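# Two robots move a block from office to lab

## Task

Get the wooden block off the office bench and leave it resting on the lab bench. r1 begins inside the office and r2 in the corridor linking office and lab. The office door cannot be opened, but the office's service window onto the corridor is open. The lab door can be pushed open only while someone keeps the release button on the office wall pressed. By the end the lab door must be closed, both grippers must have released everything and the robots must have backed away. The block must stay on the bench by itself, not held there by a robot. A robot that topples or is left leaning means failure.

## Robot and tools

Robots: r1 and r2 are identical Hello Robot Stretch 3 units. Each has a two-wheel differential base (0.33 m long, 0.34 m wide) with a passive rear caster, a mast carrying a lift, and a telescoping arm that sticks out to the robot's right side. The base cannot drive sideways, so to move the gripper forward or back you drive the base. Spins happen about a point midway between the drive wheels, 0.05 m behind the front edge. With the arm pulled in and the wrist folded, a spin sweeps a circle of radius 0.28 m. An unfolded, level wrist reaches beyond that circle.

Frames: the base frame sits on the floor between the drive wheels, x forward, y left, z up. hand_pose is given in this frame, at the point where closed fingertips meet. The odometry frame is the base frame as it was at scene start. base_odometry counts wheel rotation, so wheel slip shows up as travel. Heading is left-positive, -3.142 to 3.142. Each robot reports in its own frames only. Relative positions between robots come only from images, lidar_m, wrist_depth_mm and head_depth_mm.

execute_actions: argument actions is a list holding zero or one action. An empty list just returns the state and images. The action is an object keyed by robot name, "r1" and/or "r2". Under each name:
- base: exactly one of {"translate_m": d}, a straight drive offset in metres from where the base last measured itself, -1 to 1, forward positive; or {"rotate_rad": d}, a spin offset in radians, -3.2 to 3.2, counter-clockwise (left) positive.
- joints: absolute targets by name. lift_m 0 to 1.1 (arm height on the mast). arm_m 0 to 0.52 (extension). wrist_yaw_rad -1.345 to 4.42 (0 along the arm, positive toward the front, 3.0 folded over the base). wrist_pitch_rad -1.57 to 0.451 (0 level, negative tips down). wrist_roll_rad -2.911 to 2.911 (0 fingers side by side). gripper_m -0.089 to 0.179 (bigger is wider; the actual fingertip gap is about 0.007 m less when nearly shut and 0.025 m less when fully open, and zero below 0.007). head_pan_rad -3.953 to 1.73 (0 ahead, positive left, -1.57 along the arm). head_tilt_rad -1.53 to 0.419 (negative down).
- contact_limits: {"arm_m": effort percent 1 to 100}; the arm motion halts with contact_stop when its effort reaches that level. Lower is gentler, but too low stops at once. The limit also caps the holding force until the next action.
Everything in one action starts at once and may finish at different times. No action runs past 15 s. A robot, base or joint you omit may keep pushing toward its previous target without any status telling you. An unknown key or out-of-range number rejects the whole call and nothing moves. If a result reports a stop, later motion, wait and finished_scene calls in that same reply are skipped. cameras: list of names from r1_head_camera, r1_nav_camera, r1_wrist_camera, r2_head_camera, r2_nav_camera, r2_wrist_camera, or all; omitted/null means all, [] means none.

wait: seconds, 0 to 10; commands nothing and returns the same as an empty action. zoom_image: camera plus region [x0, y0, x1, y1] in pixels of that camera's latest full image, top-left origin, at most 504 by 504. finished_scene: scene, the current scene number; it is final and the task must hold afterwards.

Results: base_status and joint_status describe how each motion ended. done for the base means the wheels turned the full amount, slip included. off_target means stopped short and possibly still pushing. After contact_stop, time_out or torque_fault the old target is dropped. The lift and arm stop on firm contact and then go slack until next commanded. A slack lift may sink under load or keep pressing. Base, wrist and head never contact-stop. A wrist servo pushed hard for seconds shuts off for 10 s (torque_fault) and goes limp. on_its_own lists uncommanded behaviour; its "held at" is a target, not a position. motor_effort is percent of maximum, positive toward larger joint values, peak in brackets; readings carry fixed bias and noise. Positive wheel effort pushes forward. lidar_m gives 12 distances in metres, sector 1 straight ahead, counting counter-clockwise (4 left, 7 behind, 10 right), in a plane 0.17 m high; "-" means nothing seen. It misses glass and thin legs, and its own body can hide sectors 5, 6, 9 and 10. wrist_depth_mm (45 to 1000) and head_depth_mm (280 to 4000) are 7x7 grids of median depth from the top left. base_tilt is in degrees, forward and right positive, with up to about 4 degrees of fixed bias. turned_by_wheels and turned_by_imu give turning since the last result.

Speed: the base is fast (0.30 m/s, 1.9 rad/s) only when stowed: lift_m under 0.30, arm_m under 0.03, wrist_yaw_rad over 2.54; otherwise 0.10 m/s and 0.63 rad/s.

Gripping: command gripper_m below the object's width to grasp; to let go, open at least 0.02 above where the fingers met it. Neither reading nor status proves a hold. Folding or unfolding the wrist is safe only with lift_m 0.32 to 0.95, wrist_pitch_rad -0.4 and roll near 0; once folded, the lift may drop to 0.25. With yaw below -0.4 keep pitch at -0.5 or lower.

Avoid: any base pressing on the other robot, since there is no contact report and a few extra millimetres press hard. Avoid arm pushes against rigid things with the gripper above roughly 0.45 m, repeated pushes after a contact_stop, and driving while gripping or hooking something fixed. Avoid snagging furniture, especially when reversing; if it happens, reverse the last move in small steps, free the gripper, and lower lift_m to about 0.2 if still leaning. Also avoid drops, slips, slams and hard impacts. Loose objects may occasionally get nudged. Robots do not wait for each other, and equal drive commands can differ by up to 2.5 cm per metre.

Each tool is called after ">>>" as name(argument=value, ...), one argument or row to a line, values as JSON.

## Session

>>> execute_actions(
  actions=[
    {"r1":{"joints":{"head_tilt_rad":-0.4,"lift_m":0.27}},"r2":{"joints":{"head_tilt_rad":-0.4,"lift_m":0.27}}},
  ],
  cameras=["r1_nav_camera","r2_nav_camera"],
)

Scene clock: 3.03 s.
r1.base_odometry: x=+0.000 y=+0.000 heading=+0.000 (m, m, rad; r1's odometry frame)
r1.turned_by_wheels: +0.000 (rad since the last result)
r1.turned_by_imu: -0.001 (rad since the last result)
r1.base_tilt: forward=-1.8 right=+1.0 (deg)
r1.lidar_m: 1.27 1.85 1.91 1.16 1.01 1.01 1.06 0.94 0.94 1.12 2.05 2.33
r1.head_depth_mm: 3109 3295 3385 2985 2155 1648 1342 / 3369 3654 3615 2989 2168 1645 1344 / 3688 - 2490 2653 2189 1661 1337 / - - - 1670 2151 1674 1346 / 3873 - - 1515 2097 1582 1346 / 3553 3841 - 1555 2075 1657 1348 / 3358 3528 3757 1877 2100 1672 1350
r1.base_status: not commanded
r1.joint_positions: lift_m=+0.270 arm_m=-0.002 wrist_yaw_rad=+2.920 wrist_pitch_rad=-0.316 wrist_roll_rad=-0.018 gripper_m=+0.037 head_pan_rad=-0.010 head_tilt_rad=-0.395
r1.joint_status: all done
r1.motor_effort: left_wheel=+0(0) right_wheel=+0(0) lift_m=+35(39) arm_m=-1(0) wrist_yaw_rad=+0(0) wrist_pitch_rad=+4(4) wrist_roll_rad=+0(0) gripper_m=+0(1) head_pan_rad=+0(0) head_tilt_rad=-2(22) (%)
r1.hand_pose: x=+0.0306 y=+0.0874 z=+0.3063 quat_wxyz=(+0.188, +0.700, +0.036, +0.688) (m; r1's base frame)
r1.wrist_depth_mm: - - - - - - - / - - - - - - - / - - - - - - - / - 894 893 900 930 920 977 / 671 687 723 708 699 718 715 / 555 - - 570 597 577 582 / 466 - 489 496 468 489 489
r2.base_odometry: x=+0.000 y=+0.000 heading=+0.000 (m, m, rad; r2's odometry frame)
r2.turned_by_wheels: +0.000 (rad since the last result)
r2.turned_by_imu: +0.000 (rad since the last result)
r2.base_tilt: forward=-0.7 right=+2.9 (deg)
r2.lidar_m: 0.82 0.78 0.80 0.81 0.77 0.79 0.93 0.89 0.99 1.20 3.03 1.16
r2.head_depth_mm: 971 1055 1153 1286 1436 1611 1430 / 900 975 1054 1161 1294 1445 1437 / 842 904 977 1065 1162 1295 1383 / 788 843 904 983 1068 1170 1295 / 741 788 849 910 985 1074 1186 / 699 743 793 849 914 991 1083 / 662 702 746 794 853 915 994
r2.base_status: not commanded
r2.joint_positions: lift_m=+0.270 arm_m=+0.002 wrist_yaw_rad=+3.088 wrist_pitch_rad=-0.386 wrist_roll_rad=+0.016 gripper_m=+0.037 head_pan_rad=+0.002 head_tilt_rad=-0.395
r2.joint_status: all done
r2.motor_effort: left_wheel=+0(1) right_wheel=+0(0) lift_m=+27(34) arm_m=+0(0) wrist_yaw_rad=+0(0) wrist_pitch_rad=+7(7) wrist_roll_rad=+0(0) gripper_m=+0(0) head_pan_rad=+0(0) head_tilt_rad=-1(19) (%)
r2.hand_pose: x=-0.0091 y=+0.0813 z=+0.2902 quat_wxyz=(+0.155, +0.703, +0.116, +0.685) (m; r2's base frame)
r2.wrist_depth_mm: 593 646 814 917 972 770 634 / 627 696 881 987 - 803 660 / 670 755 938 - - 847 677 / 684 768 805 814 821 800 704 / 617 622 - 649 650 660 648 / 514 515 - 544 531 534 548 / 446 - - - 443 452 461
pictures: r1_nav_camera (sideways: a quarter turn counterclockwise sets it upright), r2_nav_camera (sideways: a quarter turn counterclockwise sets it upright)
camera_calibration (this result's frames):
r1_nav_camera: T_world_to_cam=[[0.4087, 0.0385766, 0.911853, -1.14636], [-0.0328052, -0.99784, 0.0569179, -0.0227383], [0.912079, -0.0531759, -0.406552, 0.480798], [0, 0, 0, 1]] pos_world=[0.0292449, 0.0471003, 1.24207]
r2_nav_camera: T_world_to_cam=[[0.378041, -0.0152232, 0.925664, -1.16079], [0.0309087, -0.9991, -0.029054, 0.0856677], [0.925273, 0.0395947, -0.37723, 0.437387], [0, 0, 0, 1]] pos_world=[0.0314761, 0.0506014, 1.24199]
Images, in order (width x height): r1_nav_camera 672x504, r2_nav_camera 672x504.

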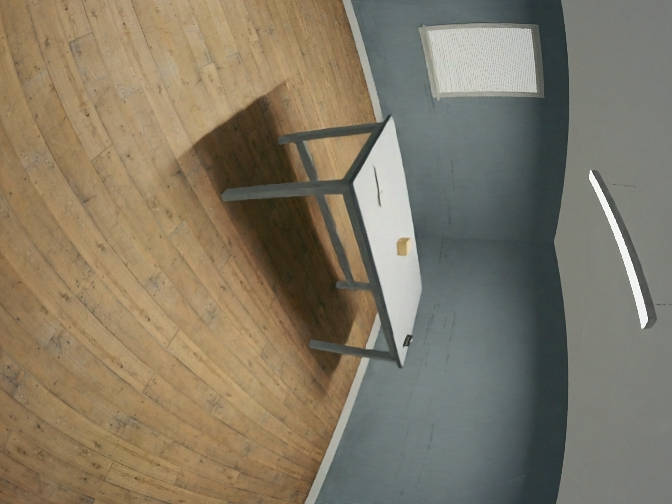

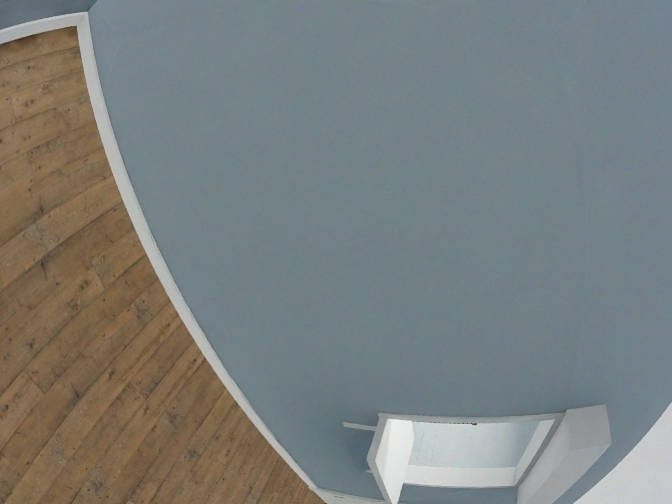

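>>> execute_actions(
  actions=[
    {"r1":{"base":{"rotate_rad":-0.34}},"r2":{"base":{"rotate_rad":2.3}}},
  ],
  cameras=[],
)

>>> execute_actions(
  actions=[
    {"r1":{"base":{"translate_m":1},"joints":{"head_pan_rad":0.6}},"r2":{"base":{"translate_m":-1},"joints":{"head_pan_rad":-1.57,"head_tilt_rad":-0.6}}},
  ],
  cameras=["r1_head_camera"],
)

Scene clock: 6.00 s.
r1.base_odometry: x=+0.000 y=+0.000 heading=-0.340 (m, m, rad; r1's odometry frame)
r1.turned_by_wheels: -0.340 (rad since the last result)
r1.turned_by_imu: -0.341 (rad since the last result)
r1.base_tilt: forward=-1.8 right=+1.0 (deg)
r1.lidar_m: 2.33 1.27 3.83 1.51 1.08 1.01 1.04 0.98 0.94 0.97 1.30 3.26
r1.head_depth_mm: 2687 2910 3041 3151 2157 1650 1337 / 2830 2985 3261 3183 2158 1656 1338 / 2926 3232 3463 3187 2183 1651 1340 / 3121 3339 3523 2978 2185 1660 1341 / 3288 3571 3634 2964 2198 1665 1343 / 3498 3808 2509 2673 2185 1671 1350 / 3757 - - 1563 2211 1665 1347
r1.base_status: done
r1.joint_positions: lift_m=+0.270 arm_m=-0.002 wrist_yaw_rad=+2.920 wrist_pitch_rad=-0.316 wrist_roll_rad=-0.018 gripper_m=+0.037 head_pan_rad=-0.010 head_tilt_rad=-0.395
r1.joint_status: not commanded
r1.motor_effort: left_wheel=+2(10) right_wheel=-1(7) lift_m=+35(35) arm_m=+0(0) wrist_yaw_rad=+0(0) wrist_pitch_rad=+4(4) wrist_roll_rad=+0(0) gripper_m=-1(0) head_pan_rad=+0(1) head_tilt_rad=-1(2) (%)
r1.hand_pose: x=+0.0306 y=+0.0874 z=+0.3063 quat_wxyz=(+0.188, +0.700, +0.036, +0.688) (m; r1's base frame)
r1.wrist_depth_mm: - - - - - - - / - - - - - - - / - - - - - - - / - 885 890 898 919 934 936 / 670 683 733 702 696 705 717 / 556 - - 565 585 572 582 / 467 - 486 494 468 484 494
r2.base_odometry: x=+0.000 y=+0.000 heading=+2.300 (m, m, rad; r2's odometry frame)
r2.turned_by_wheels: +2.300 (rad since the last result)
r2.turned_by_imu: +2.310 (rad since the last result)
r2.base_tilt: forward=-0.7 right=+2.7 (deg)
r2.lidar_m: 0.77 0.85 0.89 0.97 1.07 1.54 1.89 0.96 0.79 0.78 0.87 0.78
r2.head_depth_mm: 616 660 705 760 825 901 988 / 624 667 717 775 837 917 1010 / 634 677 727 784 855 935 1034 / 642 685 736 801 870 952 1055 / 650 697 751 810 882 968 1078 / 659 706 762 824 903 992 1103 / 670 718 776 841 918 1010 1129
r2.base_status: done
r2.joint_positions: lift_m=+0.270 arm_m=+0.002 wrist_yaw_rad=+3.088 wrist_pitch_rad=-0.386 wrist_roll_rad=+0.016 gripper_m=+0.037 head_pan_rad=+0.002 head_tilt_rad=-0.395
r2.joint_status: not commanded
r2.motor_effort: left_wheel=-4(12) right_wheel=+2(13) lift_m=+27(26) arm_m=+0(1) wrist_yaw_rad=-1(1) wrist_pitch_rad=+6(6) wrist_roll_rad=+0(0) gripper_m=+0(0) head_pan_rad=+0(1) head_tilt_rad=-2(1) (%)
r2.hand_pose: x=-0.0091 y=+0.0813 z=+0.2902 quat_wxyz=(+0.155, +0.703, +0.116, +0.685) (m; r2's base frame)
r2.wrist_depth_mm: 980 985 978 958 901 827 803 / - - - - 938 885 855 / - - - - - 972 929 / 781 781 819 823 815 838 860 / 622 624 - 650 645 643 666 / 508 514 - 544 529 536 543 / 449 - - - 446 456 455
pictures: none
No camera images: the call's "cameras" was empty. Leave "cameras" out to get every camera's image.

Scene clock: 11.10 s.
r1.base_odometry: x=+0.943 y=-0.333 heading=-0.340 (m, m, rad; r1's odometry frame)
r1.turned_by_wheels: +0.000 (rad since the last result)
r1.turned_by_imu: +0.001 (rad since the last result)
r1.base_tilt: forward=-1.8 right=+1.0 (deg)
r1.lidar_m: 1.33 1.33 1.27 0.66 1.99 1.89 1.95 1.48 1.41 1.46 1.95 2.41
r1.head_depth_mm: 2843 2978 3123 1323 994 1655 1335 / 3272 3430 3646 1326 949 1658 1340 / 3242 3490 3760 1340 908 1600 1330 / 3061 3316 3582 1329 914 1550 1341 / 2912 3193 3343 1343 912 809 1342 / 2831 3042 3227 1341 918 749 1345 / 2687 2872 3024 3117 915 719 1346
r1.base_status: done
r1.joint_positions: lift_m=+0.270 arm_m=-0.002 wrist_yaw_rad=+2.920 wrist_pitch_rad=-0.316 wrist_roll_rad=-0.018 gripper_m=+0.037 head_pan_rad=+0.593 head_tilt_rad=-0.396
r1.joint_status: all done
r1.motor_effort: left_wheel=+2(10) right_wheel=-2(5) lift_m=+35(35) arm_m=+0(0) wrist_yaw_rad=+0(0) wrist_pitch_rad=+4(4) wrist_roll_rad=+0(0) gripper_m=+0(1) head_pan_rad=+3(37) head_tilt_rad=-1(1) (%)
r1.hand_pose: x=+0.0306 y=+0.0874 z=+0.3063 quat_wxyz=(+0.188, +0.700, +0.036, +0.688) (m; r1's base frame)
r1.wrist_depth_mm: - - - - - - - / - - - - - - - / - - - - - - - / - 883 876 848 927 923 931 / 685 668 721 693 702 720 710 / 555 - - 561 590 584 589 / 467 - 485 492 470 482 489
r2.base_odometry: x=+0.666 y=-0.746 heading=+2.300 (m, m, rad; r2's odometry frame)
r2.turned_by_wheels: +0.000 (rad since the last result)
r2.turned_by_imu: +0.003 (rad since the last result)
r2.base_tilt: forward=-0.7 right=+2.9 (deg)
r2.lidar_m: 1.76 1.40 1.06 1.06 1.17 1.86 1.46 0.75 0.62 0.61 0.68 1.07
r2.head_depth_mm: 485 533 592 664 754 878 1049 / 492 541 600 675 772 901 1080 / 499 550 611 689 788 922 1112 / 505 557 622 702 809 948 1148 / 513 567 632 716 827 973 1172 / 521 576 644 734 846 999 1187 / 529 586 656 747 867 1029 1195
r2.base_status: done
r2.joint_positions: lift_m=+0.270 arm_m=+0.002 wrist_yaw_rad=+3.088 wrist_pitch_rad=-0.386 wrist_roll_rad=+0.016 gripper_m=+0.037 head_pan_rad=-1.563 head_tilt_rad=-0.592
r2.joint_status: all done
r2.motor_effort: left_wheel=-3(12) right_wheel=+3(7) lift_m=+27(27) arm_m=-1(1) wrist_yaw_rad=-1(1) wrist_pitch_rad=+7(7) wrist_roll_rad=+0(0) gripper_m=+0(0) head_pan_rad=-3(37) head_tilt_rad=-3(15) (%)
r2.hand_pose: x=-0.0091 y=+0.0813 z=+0.2902 quat_wxyz=(+0.155, +0.703, +0.116, +0.685) (m; r2's base frame)
r2.wrist_depth_mm: - - - - - - - / - - - - - - - / - - - - - - - / 773 800 801 820 841 847 842 / 622 626 - 656 657 661 671 / 512 511 - 545 533 544 542 / 451 - - - 439 453 458
pictures: r1_head_camera (sideways: a quarter turn clockwise sets it upright)
camera_calibration (this result's frames):
r1_head_camera: T_world_to_cam=[[-0.329728, -0.225853, -0.916663, 1.21249], [-0.576646, 0.816971, 0.00613205, -0.00185193], [0.747502, 0.530612, -0.399615, 0.471196], [0, 0, 0, 1]] pos_world=[0.0465026, 0.0253343, 1.29975]
Images, in order (width x height): r1_head_camera 896x504.

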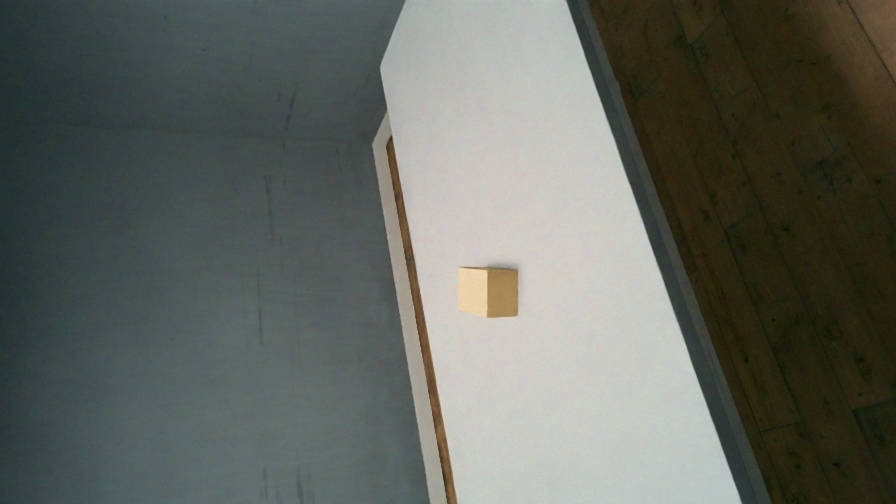

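>>> execute_actions(
  actions=[
    {"r1":{"base":{"rotate_rad":0.72},"joints":{"lift_m":0.45,"wrist_pitch_rad":-0.4}},"r2":{"base":{"rotate_rad":-0.165},"joints":{"lift_m":0.45}}},
  ],
  cameras=[],
)

>>> execute_actions(
  actions=[
    {"r1":{"base":{"translate_m":0.25},"joints":{"lift_m":0.76,"wrist_yaw_rad":0,"gripper_m":0.17,"head_pan_rad":-1.57,"head_tilt_rad":-0.6}},"r2":{"joints":{"lift_m":0.8,"wrist_yaw_rad":1.5,"gripper_m":0.17}}},
  ],
  cameras=[],
)

>>> execute_actions(
  actions=[
    {"r1":{"base":{"rotate_rad":1.57},"joints":{"wrist_pitch_rad":-0.1}},"r2":{"base":{"translate_m":-0.25},"joints":{"lift_m":0.95,"wrist_pitch_rad":-0.1}}},
  ],
  cameras=["r1_head_camera","r1_wrist_camera","r2_nav_camera"],
)

Scene clock: 14.10 s.
r1.base_odometry: x=+0.943 y=-0.333 heading=+0.380 (m, m, rad; r1's odometry frame)
r1.turned_by_wheels: +0.720 (rad since the last result)
r1.turned_by_imu: +0.721 (rad since the last result)
r1.base_tilt: forward=-1.8 right=+1.0 (deg)
r1.lidar_m: 1.28 0.66 2.35 1.92 1.91 1.74 1.42 1.41 1.56 2.43 2.41 1.33
r1.head_depth_mm: 2667 2824 3073 1327 906 728 1336 / 2747 2934 3159 1326 909 744 1345 / 2782 3030 3236 1319 912 767 1344 / 2858 3114 3350 3228 913 797 1300 / 2958 3183 3455 3171 2173 1507 1303 / 3001 3339 3494 3168 2211 1668 1350 / 2919 2980 3123 3011 2195 1663 1350
r1.base_status: done
r1.joint_positions: lift_m=+0.450 arm_m=-0.002 wrist_yaw_rad=+2.920 wrist_pitch_rad=-0.414 wrist_roll_rad=-0.018 gripper_m=+0.037 head_pan_rad=+0.593 head_tilt_rad=-0.396
r1.joint_status: all done
r1.motor_effort: left_wheel=-2(11) right_wheel=+3(10) lift_m=+49(51) arm_m=-1(0) wrist_yaw_rad=+0(0) wrist_pitch_rad=+3(4) wrist_roll_rad=+0(0) gripper_m=-1(1) head_pan_rad=+3(3) head_tilt_rad=-1(1) (%)
r1.hand_pose: x=+0.0281 y=+0.0765 z=+0.4634 quat_wxyz=(+0.221, +0.697, +0.070, +0.678) (m; r1's base frame)
r1.wrist_depth_mm: - - - - - - - / - - - - - - - / - - - - - - - / - - - - - - - / 858 - 877 864 902 853 920 / 718 - - 741 768 740 756 / 624 624 626 637 618 637 641
r2.base_odometry: x=+0.666 y=-0.746 heading=+2.135 (m, m, rad; r2's odometry frame)
r2.turned_by_wheels: -0.165 (rad since the last result)
r2.turned_by_imu: -0.166 (rad since the last result)
r2.base_tilt: forward=-0.8 right=+2.9 (deg)
r2.lidar_m: 1.76 1.55 1.18 1.06 1.10 1.52 2.25 0.86 0.64 0.61 0.64 0.88
r2.head_depth_mm: 500 552 616 686 806 945 1153 / 500 553 616 697 803 945 1151 / 499 552 615 696 803 940 1149 / 498 551 614 692 801 942 1149 / 498 551 613 693 798 936 1139 / 497 549 612 692 798 934 1138 / 497 547 611 690 793 931 1134
r2.base_status: done
r2.joint_positions: lift_m=+0.450 arm_m=+0.002 wrist_yaw_rad=+3.088 wrist_pitch_rad=-0.387 wrist_roll_rad=+0.016 gripper_m=+0.037 head_pan_rad=-1.563 head_tilt_rad=-0.593
r2.joint_status: all done
r2.motor_effort: left_wheel=+1(9) right_wheel=-2(8) lift_m=+47(50) arm_m=+0(1) wrist_yaw_rad=+0(0) wrist_pitch_rad=+7(7) wrist_roll_rad=+0(0) gripper_m=+0(0) head_pan_rad=-3(3) head_tilt_rad=-2(2) (%)
r2.hand_pose: x=-0.0091 y=+0.0813 z=+0.4695 quat_wxyz=(+0.156, +0.703, +0.116, +0.685) (m; r2's base frame)
r2.wrist_depth_mm: - - - - - - - / - - - - - - - / - - - - - - - / - - - - - - - / 889 920 - 949 956 968 971 / 736 749 - 743 786 767 799 / 638 644 626 646 646 654 660
pictures: none
No camera images: the call's "cameras" was empty. Leave "cameras" out to get every camera's image.

Scene clock: 18.17 s.
r1.base_odometry: x=+1.175 y=-0.241 heading=+0.380 (m, m, rad; r1's odometry frame)
r1.turned_by_wheels: +0.000 (rad since the last result)
r1.turned_by_imu: -0.001 (rad since the last result)
r1.base_tilt: forward=-1.8 right=+1.0 (deg)
r1.lidar_m: 1.04 1.04 0.49 2.00 2.00 2.03 1.66 1.65 1.82 2.34 1.15 1.28
r1.head_depth_mm: 2207 2420 2597 2205 1707 1410 1216 / 2160 2403 2634 2208 1711 1441 1217 / 2087 2313 2596 2209 1711 1408 - / 2013 2226 2525 2223 1729 1407 1196 / 1945 2158 2378 2224 1716 1453 1196 / 1907 2103 2326 2240 1734 1409 1197 / 1865 2022 2236 2246 1728 1418 1198
r1.base_status: done
r1.joint_positions: lift_m=+0.760 arm_m=-0.002 wrist_yaw_rad=+0.004 wrist_pitch_rad=-0.415 wrist_roll_rad=-0.018 gripper_m=+0.170 head_pan_rad=-1.563 head_tilt_rad=-0.593
r1.joint_status: all done
r1.motor_effort: left_wheel=-3(4) right_wheel=+2(7) lift_m=+48(48) arm_m=-1(1) wrist_yaw_rad=-3(5) wrist_pitch_rad=+3(4) wrist_roll_rad=+0(0) gripper_m=+1(83) head_pan_rad=-4(40) head_tilt_rad=-2(15) (%)
r1.hand_pose: x=-0.0207 y=-0.3677 z=+0.7732 quat_wxyz=(+0.699, +0.148, -0.685, -0.143) (m; r1's base frame)
r1.wrist_depth_mm: - - - - - - - / - - - - - - - / - - - - - - - / - - - - - - - / - - - - - - - / - - - - - - - / 921 935 957 959 951 950 963
r2.base_odometry: x=+0.666 y=-0.746 heading=+2.135 (m, m, rad; r2's odometry frame)
r2.turned_by_wheels: +0.000 (rad since the last result)
r2.turned_by_imu: +0.000 (rad since the last result)
r2.base_tilt: forward=-0.8 right=+2.8 (deg)
r2.lidar_m: 1.76 1.55 1.18 1.06 1.10 1.52 2.26 0.86 0.64 0.61 0.64 0.88
r2.head_depth_mm: 501 553 616 689 802 946 1116 / 500 553 617 699 800 947 1084 / 500 552 615 695 800 941 1075 / 499 552 613 696 800 940 1111 / 498 549 613 695 798 939 1137 / 498 549 612 693 794 937 1136 / 496 548 613 691 797 934 1133
r2.base_status: not commanded
r2.joint_positions: lift_m=+0.800 arm_m=+0.002 wrist_yaw_rad=+1.502 wrist_pitch_rad=-0.387 wrist_roll_rad=+0.016 gripper_m=+0.170 head_pan_rad=-1.563 head_tilt_rad=-0.593
r2.joint_status: all done
r2.motor_effort: left_wheel=+1(2) right_wheel=-2(2) lift_m=+47(54) arm_m=+0(1) wrist_yaw_rad=-2(2) wrist_pitch_rad=+7(7) wrist_roll_rad=+0(0) gripper_m=+0(81) head_pan_rad=-3(3) head_tilt_rad=-3(2) (%)
r2.hand_pose: x=+0.2063 y=-0.1624 z=+0.8195 quat_wxyz=(+0.597, +0.576, -0.419, +0.370) (m; r2's base frame)
r2.wrist_depth_mm: - - - - - 754 516 / - - - - - 775 526 / - - - - - 766 521 / - - - - - 748 517 / - - - - - 756 520 / - - - - - 900 499 / - - - - - 821 479
pictures: none
No camera images: the call's "cameras" was empty. Leave "cameras" out to get every camera's image.

Scene clock: 21.83 s.
r1.base_odometry: x=+1.175 y=-0.241 heading=+1.950 (m, m, rad; r1's odometry frame)
r1.turned_by_wheels: +1.570 (rad since the last result)
r1.turned_by_imu: +1.577 (rad since the last result)
r1.base_tilt: forward=-1.8 right=+0.9 (deg)
r1.lidar_m: 2.00 1.99 2.03 1.66 1.65 1.81 2.33 1.15 1.28 1.04 1.04 0.49
r1.head_depth_mm: 2996 3266 1288 914 708 1364 1214 / 2897 3219 1290 913 712 1329 1222 / 2778 3086 3099 853 710 613 - / 2710 2965 3126 894 714 614 1196 / 2631 2892 3056 924 715 584 1192 / 2543 2792 2966 928 717 585 1173 / 2479 2722 2941 930 718 587 1146
r1.base_status: done
r1.joint_positions: lift_m=+0.760 arm_m=-0.002 wrist_yaw_rad=+0.003 wrist_pitch_rad=-0.124 wrist_roll_rad=-0.018 gripper_m=+0.170 head_pan_rad=-1.563 head_tilt_rad=-0.593
r1.joint_status: all done
r1.motor_effort: left_wheel=-3(9) right_wheel=+3(7) lift_m=+48(49) arm_m=+0(1) wrist_yaw_rad=-2(4) wrist_pitch_rad=+7(6) wrist_roll_rad=+0(0) gripper_m=-1(0) head_pan_rad=-4(4) head_tilt_rad=-3(2) (%)
r1.hand_pose: x=-0.0208 y=-0.3942 z=+0.8429 quat_wxyz=(+0.713, +0.045, -0.699, -0.043) (m; r1's base frame)
r1.wrist_depth_mm: - - - - - - - / - - - - - - - / - - - - - - - / 546 550 570 513 588 591 615 / 367 371 373 375 381 397 391 / - 275 277 276 282 282 295 / 203 218 220 221 223 234 -
r2.base_odometry: x=+0.800 y=-0.957 heading=+2.135 (m, m, rad; r2's odometry frame)
r2.turned_by_wheels: +0.000 (rad since the last result)
r2.turned_by_imu: +0.001 (rad since the last result)
r2.base_tilt: forward=-0.7 right=+2.9 (deg)
r2.lidar_m: 2.01 1.60 1.10 1.06 1.10 1.52 2.24 0.86 0.63 0.61 0.64 0.88
r2.head_depth_mm: - - 943 681 578 - - / - 2864 940 679 547 - - / - 2878 935 674 546 - - / 502 556 622 682 763 916 - / 496 548 612 690 795 932 - / 496 548 610 691 793 913 - / 495 547 609 688 787 - -
r2.base_status: done
r2.joint_positions: lift_m=+0.950 arm_m=+0.002 wrist_yaw_rad=+1.502 wrist_pitch_rad=-0.121 wrist_roll_rad=+0.016 gripper_m=+0.170 head_pan_rad=-1.563 head_tilt_rad=-0.593
r2.joint_status: all done
r2.motor_effort: left_wheel=+1(5) right_wheel=-2(7) lift_m=+47(50) arm_m=+0(1) wrist_yaw_rad=-2(1) wrist_pitch_rad=+9(10) wrist_roll_rad=+0(0) gripper_m=+0(0) head_pan_rad=-3(2) head_tilt_rad=-2(2) (%)
r2.hand_pose: x=+0.2295 y=-0.1640 z=+1.0335 quat_wxyz=(+0.542, +0.517, -0.491, +0.446) (m; r2's base frame)
r2.wrist_depth_mm: - - - - - 759 518 / - - - - - 754 514 / - - - - - 738 519 / - - - - - 739 517 / - - - - - 733 514 / - - - - - 890 496 / - - - - - 801 475
pictures: r1_head_camera (sideways: a quarter turn clockwise sets it upright), r1_wrist_camera, r2_nav_camera (sideways: a quarter turn counterclockwise sets it upright)
camera_calibration (this result's frames):
r1_head_camera: T_world_to_cam=[[-0.00748417, 0.57108, -0.820861, 1.08557], [0.99956, 0.0278251, 0.0102447, -0.0168189], [0.028691, -0.820423, -0.571037, 0.698628], [0, 0, 0, 1]] pos_world=[0.00489178, -0.0463108, 1.29022]
r1_wrist_camera: T_world_to_cam=[[-0.998422, 0.0147319, 0.0541972, -0.0648274], [-0.0487214, 0.252852, -0.966277, 0.95285], [-0.027939, -0.967393, -0.251736, -0.00719283], [0, 0, 0, 1]] pos_world=[-0.0185019, -0.246934, 0.92242]
r2_nav_camera: T_world_to_cam=[[-0.0118219, -0.553162, 0.83299, -1.03753], [-0.998967, -0.0300185, -0.0341117, 0.0985263], [0.0438744, -0.832533, -0.552235, 0.670481], [0, 0, 0, 1]] pos_world=[0.0567421, -0.012769, 1.23788]
Images, in order (width x height): r1_head_camera 896x504, r1_wrist_camera 644x364, r2_nav_camera 672x504.

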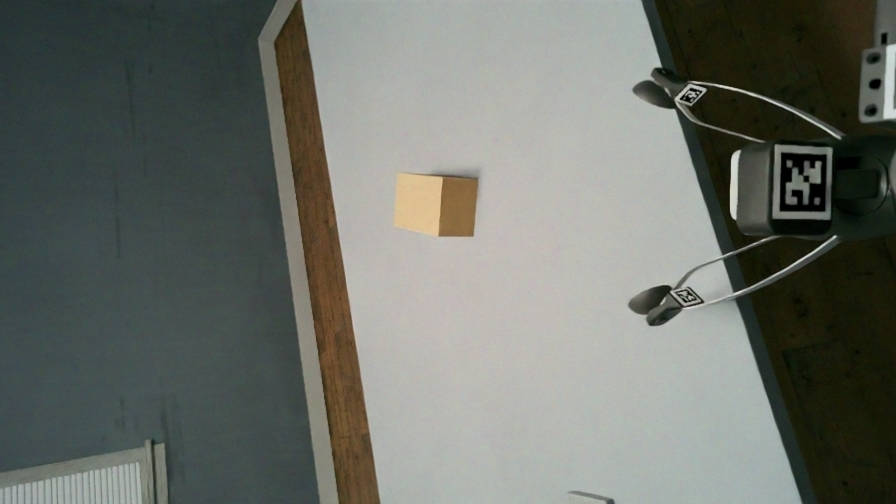

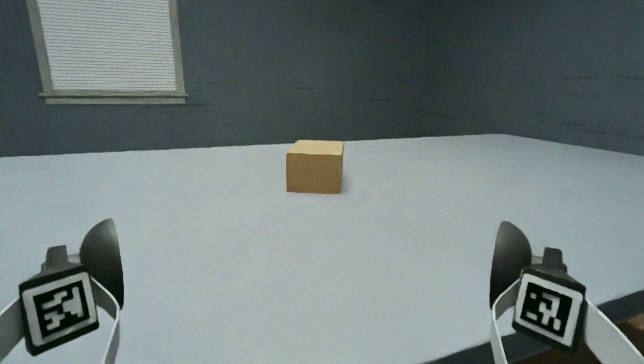

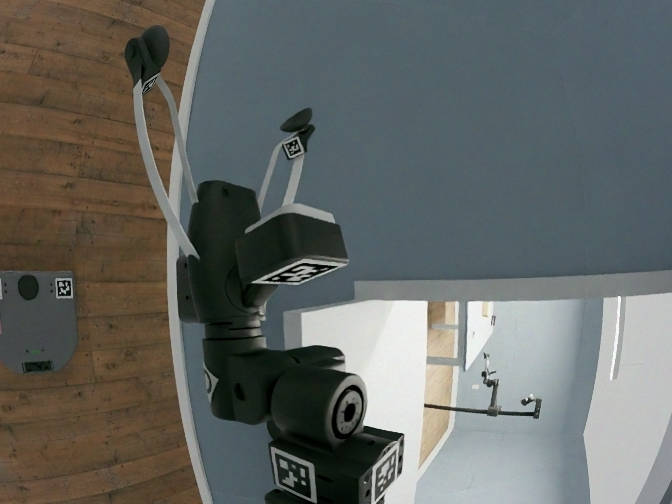

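>>> execute_actions(
  actions=[
    {"r1":{"base":{"translate_m":-0.02},"joints":{"wrist_pitch_rad":-0.3,"arm_m":0.4}},"r2":{"base":{"translate_m":-0.35},"joints":{"wrist_yaw_rad":0,"wrist_pitch_rad":-0.3}}},
  ],
  cameras=["r1_head_camera","r1_wrist_camera"],
)

Scene clock: 26.67 s.
r1.base_odometry: x=+1.182 y=-0.259 heading=+1.950 (m, m, rad; r1's odometry frame)
r1.turned_by_wheels: +0.000 (rad since the last result)
r1.turned_by_imu: -0.001 (rad since the last result)
r1.base_tilt: forward=-1.8 right=+1.0 (deg)
r1.lidar_m: 2.03 2.01 2.02 1.65 1.64 1.81 2.32 1.13 1.28 1.05 1.05 0.51
r1.head_depth_mm: 3015 3267 1280 913 732 - - / 2886 3217 1284 1001 687 1339 1193 / 2778 3103 3086 - 689 632 1192 / 2715 2990 3129 884 713 615 1194 / 2612 2860 3093 923 716 599 1191 / 2554 2789 2985 923 715 582 1194 / 2467 2707 2943 928 716 587 1149
r1.base_status: done
r1.joint_positions: lift_m=+0.760 arm_m=+0.400 wrist_yaw_rad=+0.002 wrist_pitch_rad=-0.315 wrist_roll_rad=-0.018 gripper_m=+0.170 head_pan_rad=-1.563 head_tilt_rad=-0.593
r1.joint_status: all done
r1.motor_effort: left_wheel=-1(8) right_wheel=+3(4) lift_m=+48(48) arm_m=+2(4) wrist_yaw_rad=-2(3) wrist_pitch_rad=+4(6) wrist_roll_rad=+0(0) gripper_m=+0(0) head_pan_rad=-4(4) head_tilt_rad=-3(2) (%)
r1.hand_pose: x=-0.0210 y=-0.7809 z=+0.7963 quat_wxyz=(+0.705, +0.113, -0.691, -0.109) (m; r1's base frame)
r1.wrist_depth_mm: - - - - - - - / - - - - - - - / 404 409 419 427 433 443 455 / 289 293 166 168 305 308 313 / 225 217 128 129 234 241 239 / - 118 113 111 190 191 197 / - 147 125 120 159 156 159
r2.base_odometry: x=+0.987 y=-1.253 heading=+2.135 (m, m, rad; r2's odometry frame)
r2.turned_by_wheels: +0.000 (rad since the last result)
r2.turned_by_imu: +0.002 (rad since the last result)
r2.base_tilt: forward=-0.8 right=+2.9 (deg)
r2.lidar_m: 2.35 1.60 1.10 1.06 1.11 1.53 2.18 0.85 0.63 0.61 0.63 0.87
r2.head_depth_mm: - - 940 680 577 - - / - - 940 678 547 - - / - 2861 933 677 - - - / - 2850 930 675 - - 1134 / - 2530 929 675 536 942 1122 / - - 926 671 526 926 1122 / - - 919 668 526 925 1123
r2.base_status: done
r2.joint_positions: lift_m=+0.950 arm_m=+0.002 wrist_yaw_rad=+0.002 wrist_pitch_rad=-0.315 wrist_roll_rad=+0.016 gripper_m=+0.170 head_pan_rad=-1.563 head_tilt_rad=-0.593
r2.joint_status: all done
r2.motor_effort: left_wheel=+1(5) right_wheel=-1(8) lift_m=+47(47) arm_m=-1(0) wrist_yaw_rad=-1(4) wrist_pitch_rad=+6(5) wrist_roll_rad=+0(0) gripper_m=+0(1) head_pan_rad=-2(3) head_tilt_rad=-2(1) (%)
r2.hand_pose: x=-0.0211 y=-0.3828 z=+0.9861 quat_wxyz=(+0.693, +0.111, -0.704, -0.111) (m; r2's base frame)
r2.wrist_depth_mm: 438 - - - - - - / 442 - - - - - - / 446 569 572 598 611 623 640 / 379 388 392 398 405 417 428 / 292 307 297 299 307 318 315 / - 238 240 243 245 247 252 / 207 205 206 206 204 203 212
pictures: r1_head_camera (sideways: a quarter turn clockwise sets it upright), r1_wrist_camera
camera_calibration (this result's frames):
r1_head_camera: T_world_to_cam=[[-0.00744728, 0.57108, -0.82086, 1.08557], [0.999562, 0.0277605, 0.0102447, -0.0168189], [0.028638, -0.820425, -0.571037, 0.698629], [0, 0, 0, 1]] pos_world=[0.00488878, -0.0463107, 1.29022]
r1_wrist_camera: T_world_to_cam=[[-0.998388, 0.00486312, 0.0565459, -0.0663928], [-0.0489236, 0.431268, -0.900896, 1.09288], [-0.0287676, -0.902211, -0.430335, -0.199958], [0, 0, 0, 1]] pos_world=[-0.0185703, -0.651407, 0.90228]
Images, in order (width x height): r1_head_camera 896x504, r1_wrist_camera 644x364.

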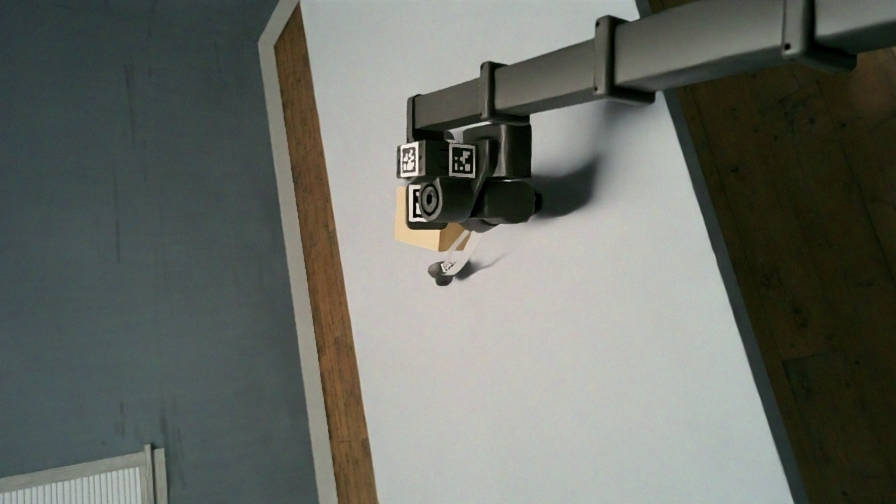

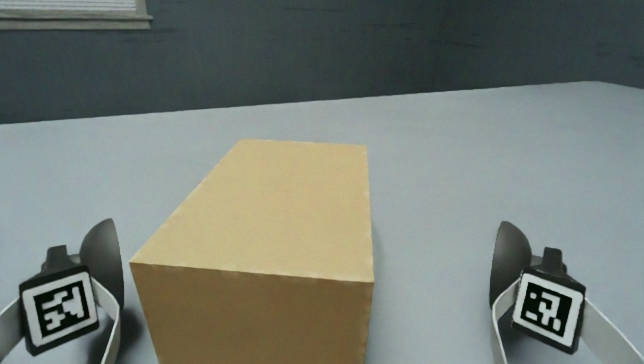

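>>> execute_actions(
  actions=[
    {"r1":{"base":{"translate_m":0.018},"joints":{"gripper_m":0.04}}},
  ],
  cameras=[],
)

>>> execute_actions(
  actions=[
    {"r1":{"joints":{"lift_m":0.8,"head_pan_rad":0,"head_tilt_rad":-0.7}}},
  ],
  cameras=["r1_nav_camera","r1_wrist_camera"],
)

Scene clock: 28.60 s.
r1.base_odometry: x=+1.176 y=-0.242 heading=+1.950 (m, m, rad; r1's odometry frame)
r1.turned_by_wheels: +0.000 (rad since the last result)
r1.turned_by_imu: -0.001 (rad since the last result)
r1.base_tilt: forward=-1.8 right=+1.0 (deg)
r1.lidar_m: 2.01 2.00 2.03 1.66 1.65 1.82 2.34 1.15 1.28 1.05 1.04 0.49
r1.head_depth_mm: 3004 3293 1288 913 730 - - / 2880 3253 1289 999 688 1324 1191 / 2802 3125 3092 - 688 630 1193 / 2695 3002 3102 901 711 615 1188 / 2638 2894 3087 924 715 598 1199 / 2563 2802 2971 923 716 583 1177 / 2475 2706 2884 928 719 585 1152
r1.base_status: done
r1.joint_positions: lift_m=+0.760 arm_m=+0.400 wrist_yaw_rad=+0.002 wrist_pitch_rad=-0.315 wrist_roll_rad=-0.018 gripper_m=+0.041 head_pan_rad=-1.563 head_tilt_rad=-0.593
r1.joint_status: all done
r1.motor_effort: left_wheel=-2(6) right_wheel=+3(8) lift_m=+49(49) arm_m=+2(3) wrist_yaw_rad=-2(2) wrist_pitch_rad=+4(4) wrist_roll_rad=+0(0) gripper_m=-23(97) head_pan_rad=-4(4) head_tilt_rad=-2(2) (%)
r1.hand_pose: x=-0.0211 y=-0.7809 z=+0.7962 quat_wxyz=(+0.705, +0.113, -0.691, -0.110) (m; r1's base frame)
r1.wrist_depth_mm: - - - - - - - / - - - - - - - / 410 413 420 425 433 445 449 / 289 293 265 167 273 308 312 / 224 229 127 129 140 237 236 / 184 - 125 118 114 192 193 / 161 152 140 130 150 160 162
r2.base_odometry: x=+0.987 y=-1.253 heading=+2.135 (m, m, rad; r2's odometry frame)
r2.turned_by_wheels: +0.000 (rad since the last result)
r2.turned_by_imu: +0.000 (rad since the last result)
r2.base_tilt: forward=-0.8 right=+3.1 (deg)
r2.lidar_m: 2.35 1.61 1.10 1.06 1.11 1.53 2.17 0.85 0.63 0.61 0.63 0.87
r2.head_depth_mm: - - 942 680 578 - - / - - 938 677 548 - - / - 2880 932 676 - - - / - 2882 931 673 - - 1134 / - 2551 928 672 537 939 1126 / - - 926 668 527 927 1127 / - - 924 670 524 922 1121
r2.base_status: not commanded
r2.joint_positions: lift_m=+0.950 arm_m=+0.002 wrist_yaw_rad=+0.002 wrist_pitch_rad=-0.315 wrist_roll_rad=+0.016 gripper_m=+0.170 head_pan_rad=-1.563 head_tilt_rad=-0.593
r2.joint_status: not commanded
r2.motor_effort: left_wheel=+1(1) right_wheel=-2(2) lift_m=+47(47) arm_m=-1(0) wrist_yaw_rad=-2(2) wrist_pitch_rad=+6(6) wrist_roll_rad=+0(1) gripper_m=+0(0) head_pan_rad=-3(3) head_tilt_rad=-2(2) (%)
r2.hand_pose: x=-0.0211 y=-0.3828 z=+0.9861 quat_wxyz=(+0.693, +0.111, -0.704, -0.111) (m; r2's base frame)
r2.wrist_depth_mm: 442 - - - - - - / 438 - - - - - - / 443 564 581 594 611 620 641 / 380 388 394 398 406 414 423 / 292 305 296 303 305 319 315 / - 238 240 243 245 247 251 / 206 205 206 204 205 203 214
pictures: none
No camera images: the call's "cameras" was empty. Leave "cameras" out to get every camera's image.

Scene clock: 29.97 s.
r1.base_odometry: x=+1.176 y=-0.242 heading=+1.950 (m, m, rad; r1's odometry frame)
r1.turned_by_wheels: +0.000 (rad since the last result)
r1.turned_by_imu: +0.000 (rad since the last result)
r1.base_tilt: forward=-1.8 right=+1.0 (deg)
r1.lidar_m: 2.01 2.00 2.02 1.66 1.65 1.81 2.34 1.15 1.28 1.05 1.04 0.49
r1.head_depth_mm: 1944 2220 2453 1936 1538 832 1096 / 1871 2144 2395 1935 1562 1327 1121 / 1978 2039 2323 1943 1576 1319 1146 / 1983 1983 2260 1949 1590 1330 1147 / 2044 1913 2158 1950 1596 1332 1152 / 3001 1842 2082 1947 1592 1339 1149 / 1608 1783 2005 1966 1591 1339 1153
r1.base_status: not commanded
r1.joint_positions: lift_m=+0.800 arm_m=+0.400 wrist_yaw_rad=+0.002 wrist_pitch_rad=-0.335 wrist_roll_rad=-0.018 gripper_m=+0.044 head_pan_rad=-0.007 head_tilt_rad=-0.691
r1.joint_status: all done
r1.motor_effort: left_wheel=-2(3) right_wheel=+2(2) lift_m=+51(52) arm_m=+2(2) wrist_yaw_rad=-2(2) wrist_pitch_rad=+9(10) wrist_roll_rad=+0(0) gripper_m=-23(23) head_pan_rad=+3(41) head_tilt_rad=-3(12) (%)
r1.hand_pose: x=-0.0212 y=-0.7788 z=+0.8315 quat_wxyz=(+0.704, +0.120, -0.690, -0.116) (m; r1's base frame)
r1.wrist_depth_mm: - - - - - - - / - - - - - - - / - - 505 512 521 538 543 / 353 358 363 370 373 375 382 / 278 280 129 139 174 293 294 / 229 - 126 120 115 240 239 / 201 190 130 122 188 202 203
r2.base_odometry: x=+0.987 y=-1.253 heading=+2.135 (m, m, rad; r2's odometry frame)
r2.turned_by_wheels: +0.000 (rad since the last result)
r2.turned_by_imu: +0.000 (rad since the last result)
r2.base_tilt: forward=-0.5 right=+2.9 (deg)
r2.lidar_m: 2.36 1.61 1.10 1.06 1.10 1.53 2.17 0.85 0.63 0.61 0.63 0.87
r2.head_depth_mm: - - 942 681 576 - - / - - 935 678 548 - - / - 2879 932 676 - - - / - 2860 931 675 - - 1135 / - 2552 931 671 537 941 1129 / - - 926 671 526 928 1128 / - - 919 668 525 926 1122
r2.base_status: not commanded
r2.joint_positions: lift_m=+0.950 arm_m=+0.002 wrist_yaw_rad=+0.002 wrist_pitch_rad=-0.315 wrist_roll_rad=+0.016 gripper_m=+0.170 head_pan_rad=-1.563 head_tilt_rad=-0.593
r2.joint_status: not commanded
r2.motor_effort: left_wheel=+1(1) right_wheel=-2(2) lift_m=+47(47) arm_m=+0(0) wrist_yaw_rad=-2(2) wrist_pitch_rad=+6(6) wrist_roll_rad=+0(0) gripper_m=+0(0) head_pan_rad=-2(3) head_tilt_rad=-3(3) (%)
r2.hand_pose: x=-0.0211 y=-0.3828 z=+0.9861 quat_wxyz=(+0.693, +0.111, -0.704, -0.111) (m; r2's base frame)
r2.wrist_depth_mm: 439 - - - - - - / 443 - - - - - - / 451 566 573 594 615 623 640 / 379 385 395 401 409 417 423 / 293 307 299 302 309 317 316 / - 238 240 242 246 246 252 / 206 206 205 205 204 203 213
pictures: r1_nav_camera (sideways: a quarter turn counterclockwise sets it upright), r1_wrist_camera
camera_calibration (this result's frames):
r1_nav_camera: T_world_to_cam=[[0.657071, 0.0378597, 0.752877, -0.940582], [-0.0125453, -0.998051, 0.0611375, -0.0283325], [0.753724, -0.0496168, -0.655315, 0.805421], [0, 0, 0, 1]] pos_world=[0.0106085, 0.0472953, 1.23768]
r1_wrist_camera: T_world_to_cam=[[-0.998383, 0.00443843, 0.056678, -0.0690055], [-0.0486454, 0.449271, -0.89207, 1.13039], [-0.0294232, -0.893384, -0.448329, -0.161116], [0, 0, 0, 1]] pos_world=[-0.0186461, -0.651485, 0.940067]
Images, in order (width x height): r1_nav_camera 672x504, r1_wrist_camera 644x364.

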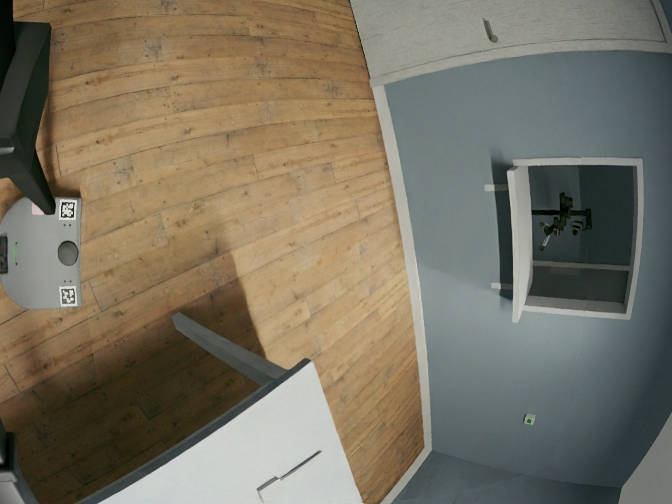

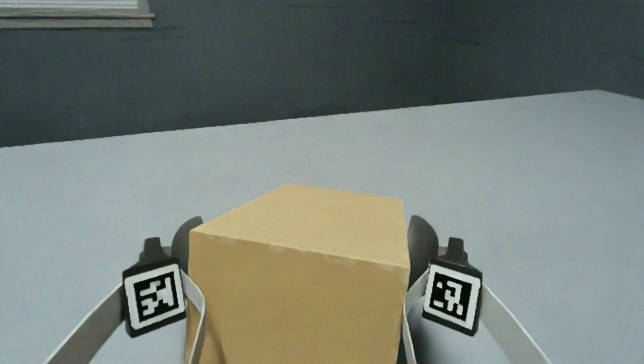

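>>> execute_actions(
  actions=[
    {"r1":{"joints":{"lift_m":0.762}}},
  ],
  cameras=[],
)

>>> execute_actions(
  actions=[
    {"r1":{"joints":{"gripper_m":0.175}}},
  ],
  cameras=[],
)

>>> execute_actions(
  actions=[
    {"r1":{"base":{"translate_m":0.04},"joints":{"wrist_yaw_rad":-0.2,"arm_m":0.43}}},
  ],
  cameras=["r1_wrist_camera"],
)

Scene clock: 31.33 s.
r1.base_odometry: x=+1.176 y=-0.242 heading=+1.950 (m, m, rad; r1's odometry frame)
r1.turned_by_wheels: +0.000 (rad since the last result)
r1.turned_by_imu: +0.000 (rad since the last result)
r1.base_tilt: forward=-1.8 right=+1.0 (deg)
r1.lidar_m: 2.01 2.00 2.03 1.65 1.65 1.81 2.34 1.15 1.28 1.05 1.04 0.49
r1.head_depth_mm: 1959 2245 2428 1945 1526 834 1103 / 1871 2150 2361 1940 1572 1315 1122 / 1954 2058 2310 1949 1569 1327 1142 / 1980 1983 2253 1952 1568 1334 1145 / 2045 1916 2174 1946 1587 1331 1147 / 2977 1822 2099 1977 1585 1341 1152 / 1609 1772 2017 1976 1580 1337 1147
r1.base_status: not commanded
r1.joint_positions: lift_m=+0.762 arm_m=+0.400 wrist_yaw_rad=+0.002 wrist_pitch_rad=-0.323 wrist_roll_rad=-0.018 gripper_m=+0.044 head_pan_rad=-0.007 head_tilt_rad=-0.691
r1.joint_status: all done
r1.motor_effort: left_wheel=-3(2) right_wheel=+2(2) lift_m=+35(47) arm_m=+2(2) wrist_yaw_rad=-2(2) wrist_pitch_rad=+6(9) wrist_roll_rad=+0(0) gripper_m=-20(22) head_pan_rad=+3(3) head_tilt_rad=-3(3) (%)
r1.hand_pose: x=-0.0211 y=-0.7800 z=+0.7966 quat_wxyz=(+0.705, +0.116, -0.691, -0.113) (m; r1's base frame)
r1.wrist_depth_mm: - - - - - - - / - - - - - - - / 399 407 414 415 429 432 445 / 285 289 261 165 285 307 311 / 225 227 127 127 136 236 237 / 184 - 127 120 117 191 193 / 160 153 141 134 151 161 162
r2.base_odometry: x=+0.987 y=-1.253 heading=+2.135 (m, m, rad; r2's odometry frame)
r2.turned_by_wheels: +0.000 (rad since the last result)
r2.turned_by_imu: +0.000 (rad since the last result)
r2.base_tilt: forward=-0.9 right=+2.8 (deg)
r2.lidar_m: 2.35 1.61 1.10 1.07 1.11 1.53 2.17 0.85 0.63 0.61 0.63 0.87
r2.head_depth_mm: - - 942 681 576 - - / - - 936 677 547 - - / - 2873 933 674 - - - / - 2876 931 674 - - 1131 / - 2555 926 674 536 942 1127 / - - 926 671 525 929 1127 / - - 922 669 527 921 1119
r2.base_status: not commanded
r2.joint_positions: lift_m=+0.950 arm_m=+0.002 wrist_yaw_rad=+0.002 wrist_pitch_rad=-0.315 wrist_roll_rad=+0.016 gripper_m=+0.170 head_pan_rad=-1.563 head_tilt_rad=-0.593
r2.joint_status: not commanded
r2.motor_effort: left_wheel=+2(1) right_wheel=-1(2) lift_m=+47(47) arm_m=-1(1) wrist_yaw_rad=-2(2) wrist_pitch_rad=+7(6) wrist_roll_rad=+0(0) gripper_m=+0(1) head_pan_rad=-3(2) head_tilt_rad=-2(3) (%)
r2.hand_pose: x=-0.0211 y=-0.3828 z=+0.9861 quat_wxyz=(+0.693, +0.111, -0.704, -0.111) (m; r2's base frame)
r2.wrist_depth_mm: 440 - - - - - - / 444 - - - - - - / 444 560 578 590 604 629 638 / 382 386 394 402 408 419 422 / 291 308 296 302 305 320 315 / - 237 239 241 245 247 251 / 207 206 204 205 204 203 213
pictures: none
No camera images: the call's "cameras" was empty. Leave "cameras" out to get every camera's image.

Scene clock: 33.13 s.
r1.base_odometry: x=+1.176 y=-0.242 heading=+1.950 (m, m, rad; r1's odometry frame)
r1.turned_by_wheels: +0.000 (rad since the last result)
r1.turned_by_imu: +0.000 (rad since the last result)
r1.base_tilt: forward=-1.8 right=+1.0 (deg)
r1.lidar_m: 2.01 2.00 2.03 1.66 1.65 1.81 2.34 1.15 1.28 1.04 1.04 0.49
r1.head_depth_mm: 1973 2240 2414 1937 1526 833 1097 / 1888 2138 2375 1941 1569 1323 1122 / 1958 2079 2326 1933 1575 1328 1143 / 1979 1973 2240 1954 1582 1330 1145 / 2053 1919 2143 1956 1587 1326 1151 / 3008 1837 2095 1972 1594 1337 1151 / 1614 1782 2002 1953 1589 1340 1152
r1.base_status: not commanded
r1.joint_positions: lift_m=+0.762 arm_m=+0.400 wrist_yaw_rad=+0.001 wrist_pitch_rad=-0.323 wrist_roll_rad=-0.018 gripper_m=+0.175 head_pan_rad=-0.007 head_tilt_rad=-0.691
r1.joint_status: all done
r1.motor_effort: left_wheel=-2(3) right_wheel=+2(3) lift_m=+35(35) arm_m=+2(2) wrist_yaw_rad=-2(2) wrist_pitch_rad=+6(6) wrist_roll_rad=+0(0) gripper_m=+1(82) head_pan_rad=+3(3) head_tilt_rad=-3(3) (%)
r1.hand_pose: x=-0.0212 y=-0.7801 z=+0.7967 quat_wxyz=(+0.705, +0.115, -0.691, -0.113) (m; r1's base frame)
r1.wrist_depth_mm: - - - - - - - / - - - - - - - / 406 407 414 424 434 441 450 / 291 291 264 168 286 304 312 / 234 226 129 130 214 247 239 / - 185 130 123 124 190 194 / - 157 143 135 151 160 160
r2.base_odometry: x=+0.987 y=-1.253 heading=+2.135 (m, m, rad; r2's odometry frame)
r2.turned_by_wheels: +0.000 (rad since the last result)
r2.turned_by_imu: +0.000 (rad since the last result)
r2.base_tilt: forward=-0.9 right=+2.9 (deg)
r2.lidar_m: 2.35 1.61 1.10 1.06 1.11 1.53 2.17 0.85 0.63 0.61 0.63 0.87
r2.head_depth_mm: - - 938 681 577 - - / - - 936 678 548 - - / - 2875 933 677 - - - / - 2907 929 676 - - 1132 / - 2557 928 671 536 942 1123 / - - 925 669 525 929 1124 / - - 919 668 525 923 1121
r2.base_status: not commanded
r2.joint_positions: lift_m=+0.950 arm_m=+0.002 wrist_yaw_rad=+0.002 wrist_pitch_rad=-0.315 wrist_roll_rad=+0.016 gripper_m=+0.170 head_pan_rad=-1.563 head_tilt_rad=-0.593
r2.joint_status: not commanded
r2.motor_effort: left_wheel=+2(0) right_wheel=-2(1) lift_m=+47(47) arm_m=+0(1) wrist_yaw_rad=-2(2) wrist_pitch_rad=+6(6) wrist_roll_rad=+0(0) gripper_m=+0(1) head_pan_rad=-3(2) head_tilt_rad=-3(2) (%)
r2.hand_pose: x=-0.0211 y=-0.3828 z=+0.9861 quat_wxyz=(+0.693, +0.111, -0.704, -0.111) (m; r2's base frame)
r2.wrist_depth_mm: 444 - - - - - - / 445 - - - - - - / 445 562 574 581 617 630 631 / 380 387 395 399 409 413 424 / 291 304 298 303 306 319 316 / - 238 240 242 244 247 252 / 207 205 206 204 204 202 212
pictures: none
No camera images: the call's "cameras" was empty. Leave "cameras" out to get every camera's image.

Scene clock: 35.10 s.
r1.base_odometry: x=+1.161 y=-0.205 heading=+1.950 (m, m, rad; r1's odometry frame)
r1.turned_by_wheels: +0.000 (rad since the last result)
r1.turned_by_imu: -0.001 (rad since the last result)
r1.base_tilt: forward=-1.8 right=+1.0 (deg)
r1.lidar_m: 1.97 1.96 2.04 1.67 1.66 1.83 2.38 1.18 1.26 1.03 1.02 0.46
r1.head_depth_mm: 1915 2201 2408 1943 1563 1292 1003 / 1853 2114 2349 1945 1576 1320 1146 / 1960 2019 2276 1943 1572 1315 1143 / 1984 1945 2220 1953 1589 1325 1141 / 2083 1864 2137 1972 1585 1331 1150 / 3004 1809 2038 1948 1584 1339 1153 / 1595 1734 1965 1966 1593 1331 1150
r1.base_status: done
r1.joint_positions: lift_m=+0.762 arm_m=+0.430 wrist_yaw_rad=-0.196 wrist_pitch_rad=-0.323 wrist_roll_rad=-0.018 gripper_m=+0.175 head_pan_rad=-0.007 head_tilt_rad=-0.691
r1.joint_status: all done
r1.motor_effort: left_wheel=-3(4) right_wheel=+2(8) lift_m=+35(35) arm_m=+2(3) wrist_yaw_rad=-3(0) wrist_pitch_rad=+6(6) wrist_roll_rad=+0(0) gripper_m=+0(0) head_pan_rad=+3(2) head_tilt_rad=-3(3) (%)
r1.hand_pose: x=-0.0674 y=-0.8055 z=+0.7968 quat_wxyz=(+0.690, +0.047, -0.699, -0.181) (m; r1's base frame)
r1.wrist_depth_mm: - - - - - - - / - - - - - 772 - / - 409 414 424 434 438 450 / 286 293 188 167 287 306 312 / 235 228 135 130 144 247 238 / - 186 105 106 107 191 194 / - 155 96 99 102 161 160
r2.base_odometry: x=+0.987 y=-1.253 heading=+2.135 (m, m, rad; r2's odometry frame)
r2.turned_by_wheels: +0.000 (rad since the last result)
r2.turned_by_imu: +0.000 (rad since the last result)
r2.base_tilt: forward=-0.8 right=+2.9 (deg)
r2.lidar_m: 2.35 1.61 1.10 1.06 1.10 1.53 2.16 0.85 0.63 0.61 0.63 0.87
r2.head_depth_mm: - - 940 679 576 - - / - - 940 675 547 - - / - 2907 932 675 - - - / - 2845 932 675 - - 1127 / - 2523 927 674 535 940 1131 / - - 926 671 526 927 1127 / - - 923 672 526 922 1125
r2.base_status: not commanded
r2.joint_positions: lift_m=+0.950 arm_m=+0.002 wrist_yaw_rad=+0.002 wrist_pitch_rad=-0.315 wrist_roll_rad=+0.016 gripper_m=+0.170 head_pan_rad=-1.563 head_tilt_rad=-0.593
r2.joint_status: not commanded
r2.motor_effort: left_wheel=+1(1) right_wheel=-2(1) lift_m=+47(47) arm_m=+0(1) wrist_yaw_rad=-2(1) wrist_pitch_rad=+6(6) wrist_roll_rad=+0(0) gripper_m=+0(0) head_pan_rad=-3(3) head_tilt_rad=-2(2) (%)
r2.hand_pose: x=-0.0211 y=-0.3828 z=+0.9861 quat_wxyz=(+0.693, +0.111, -0.704, -0.111) (m; r2's base frame)
r2.wrist_depth_mm: 440 - - - - - - / 438 - - - - - - / 446 571 575 590 613 626 639 / 379 385 393 400 407 420 420 / 291 307 297 303 305 318 316 / - 239 239 243 245 246 252 / 207 204 204 204 204 203 213
pictures: r1_wrist_camera
camera_calibration (this result's frames):
r1_wrist_camera: T_world_to_cam=[[-0.977901, 0.201261, 0.056601, 0.0468724], [0.0385201, 0.439541, -0.897396, 1.11147], [-0.205489, -0.875385, -0.43758, -0.207819], [0, 0, 0, 1]] pos_world=[-0.0396822, -0.679893, 0.903843]
Images, in order (width x height): r1_wrist_camera 644x364.

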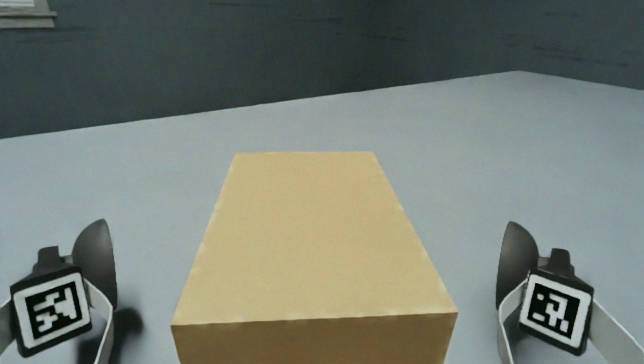

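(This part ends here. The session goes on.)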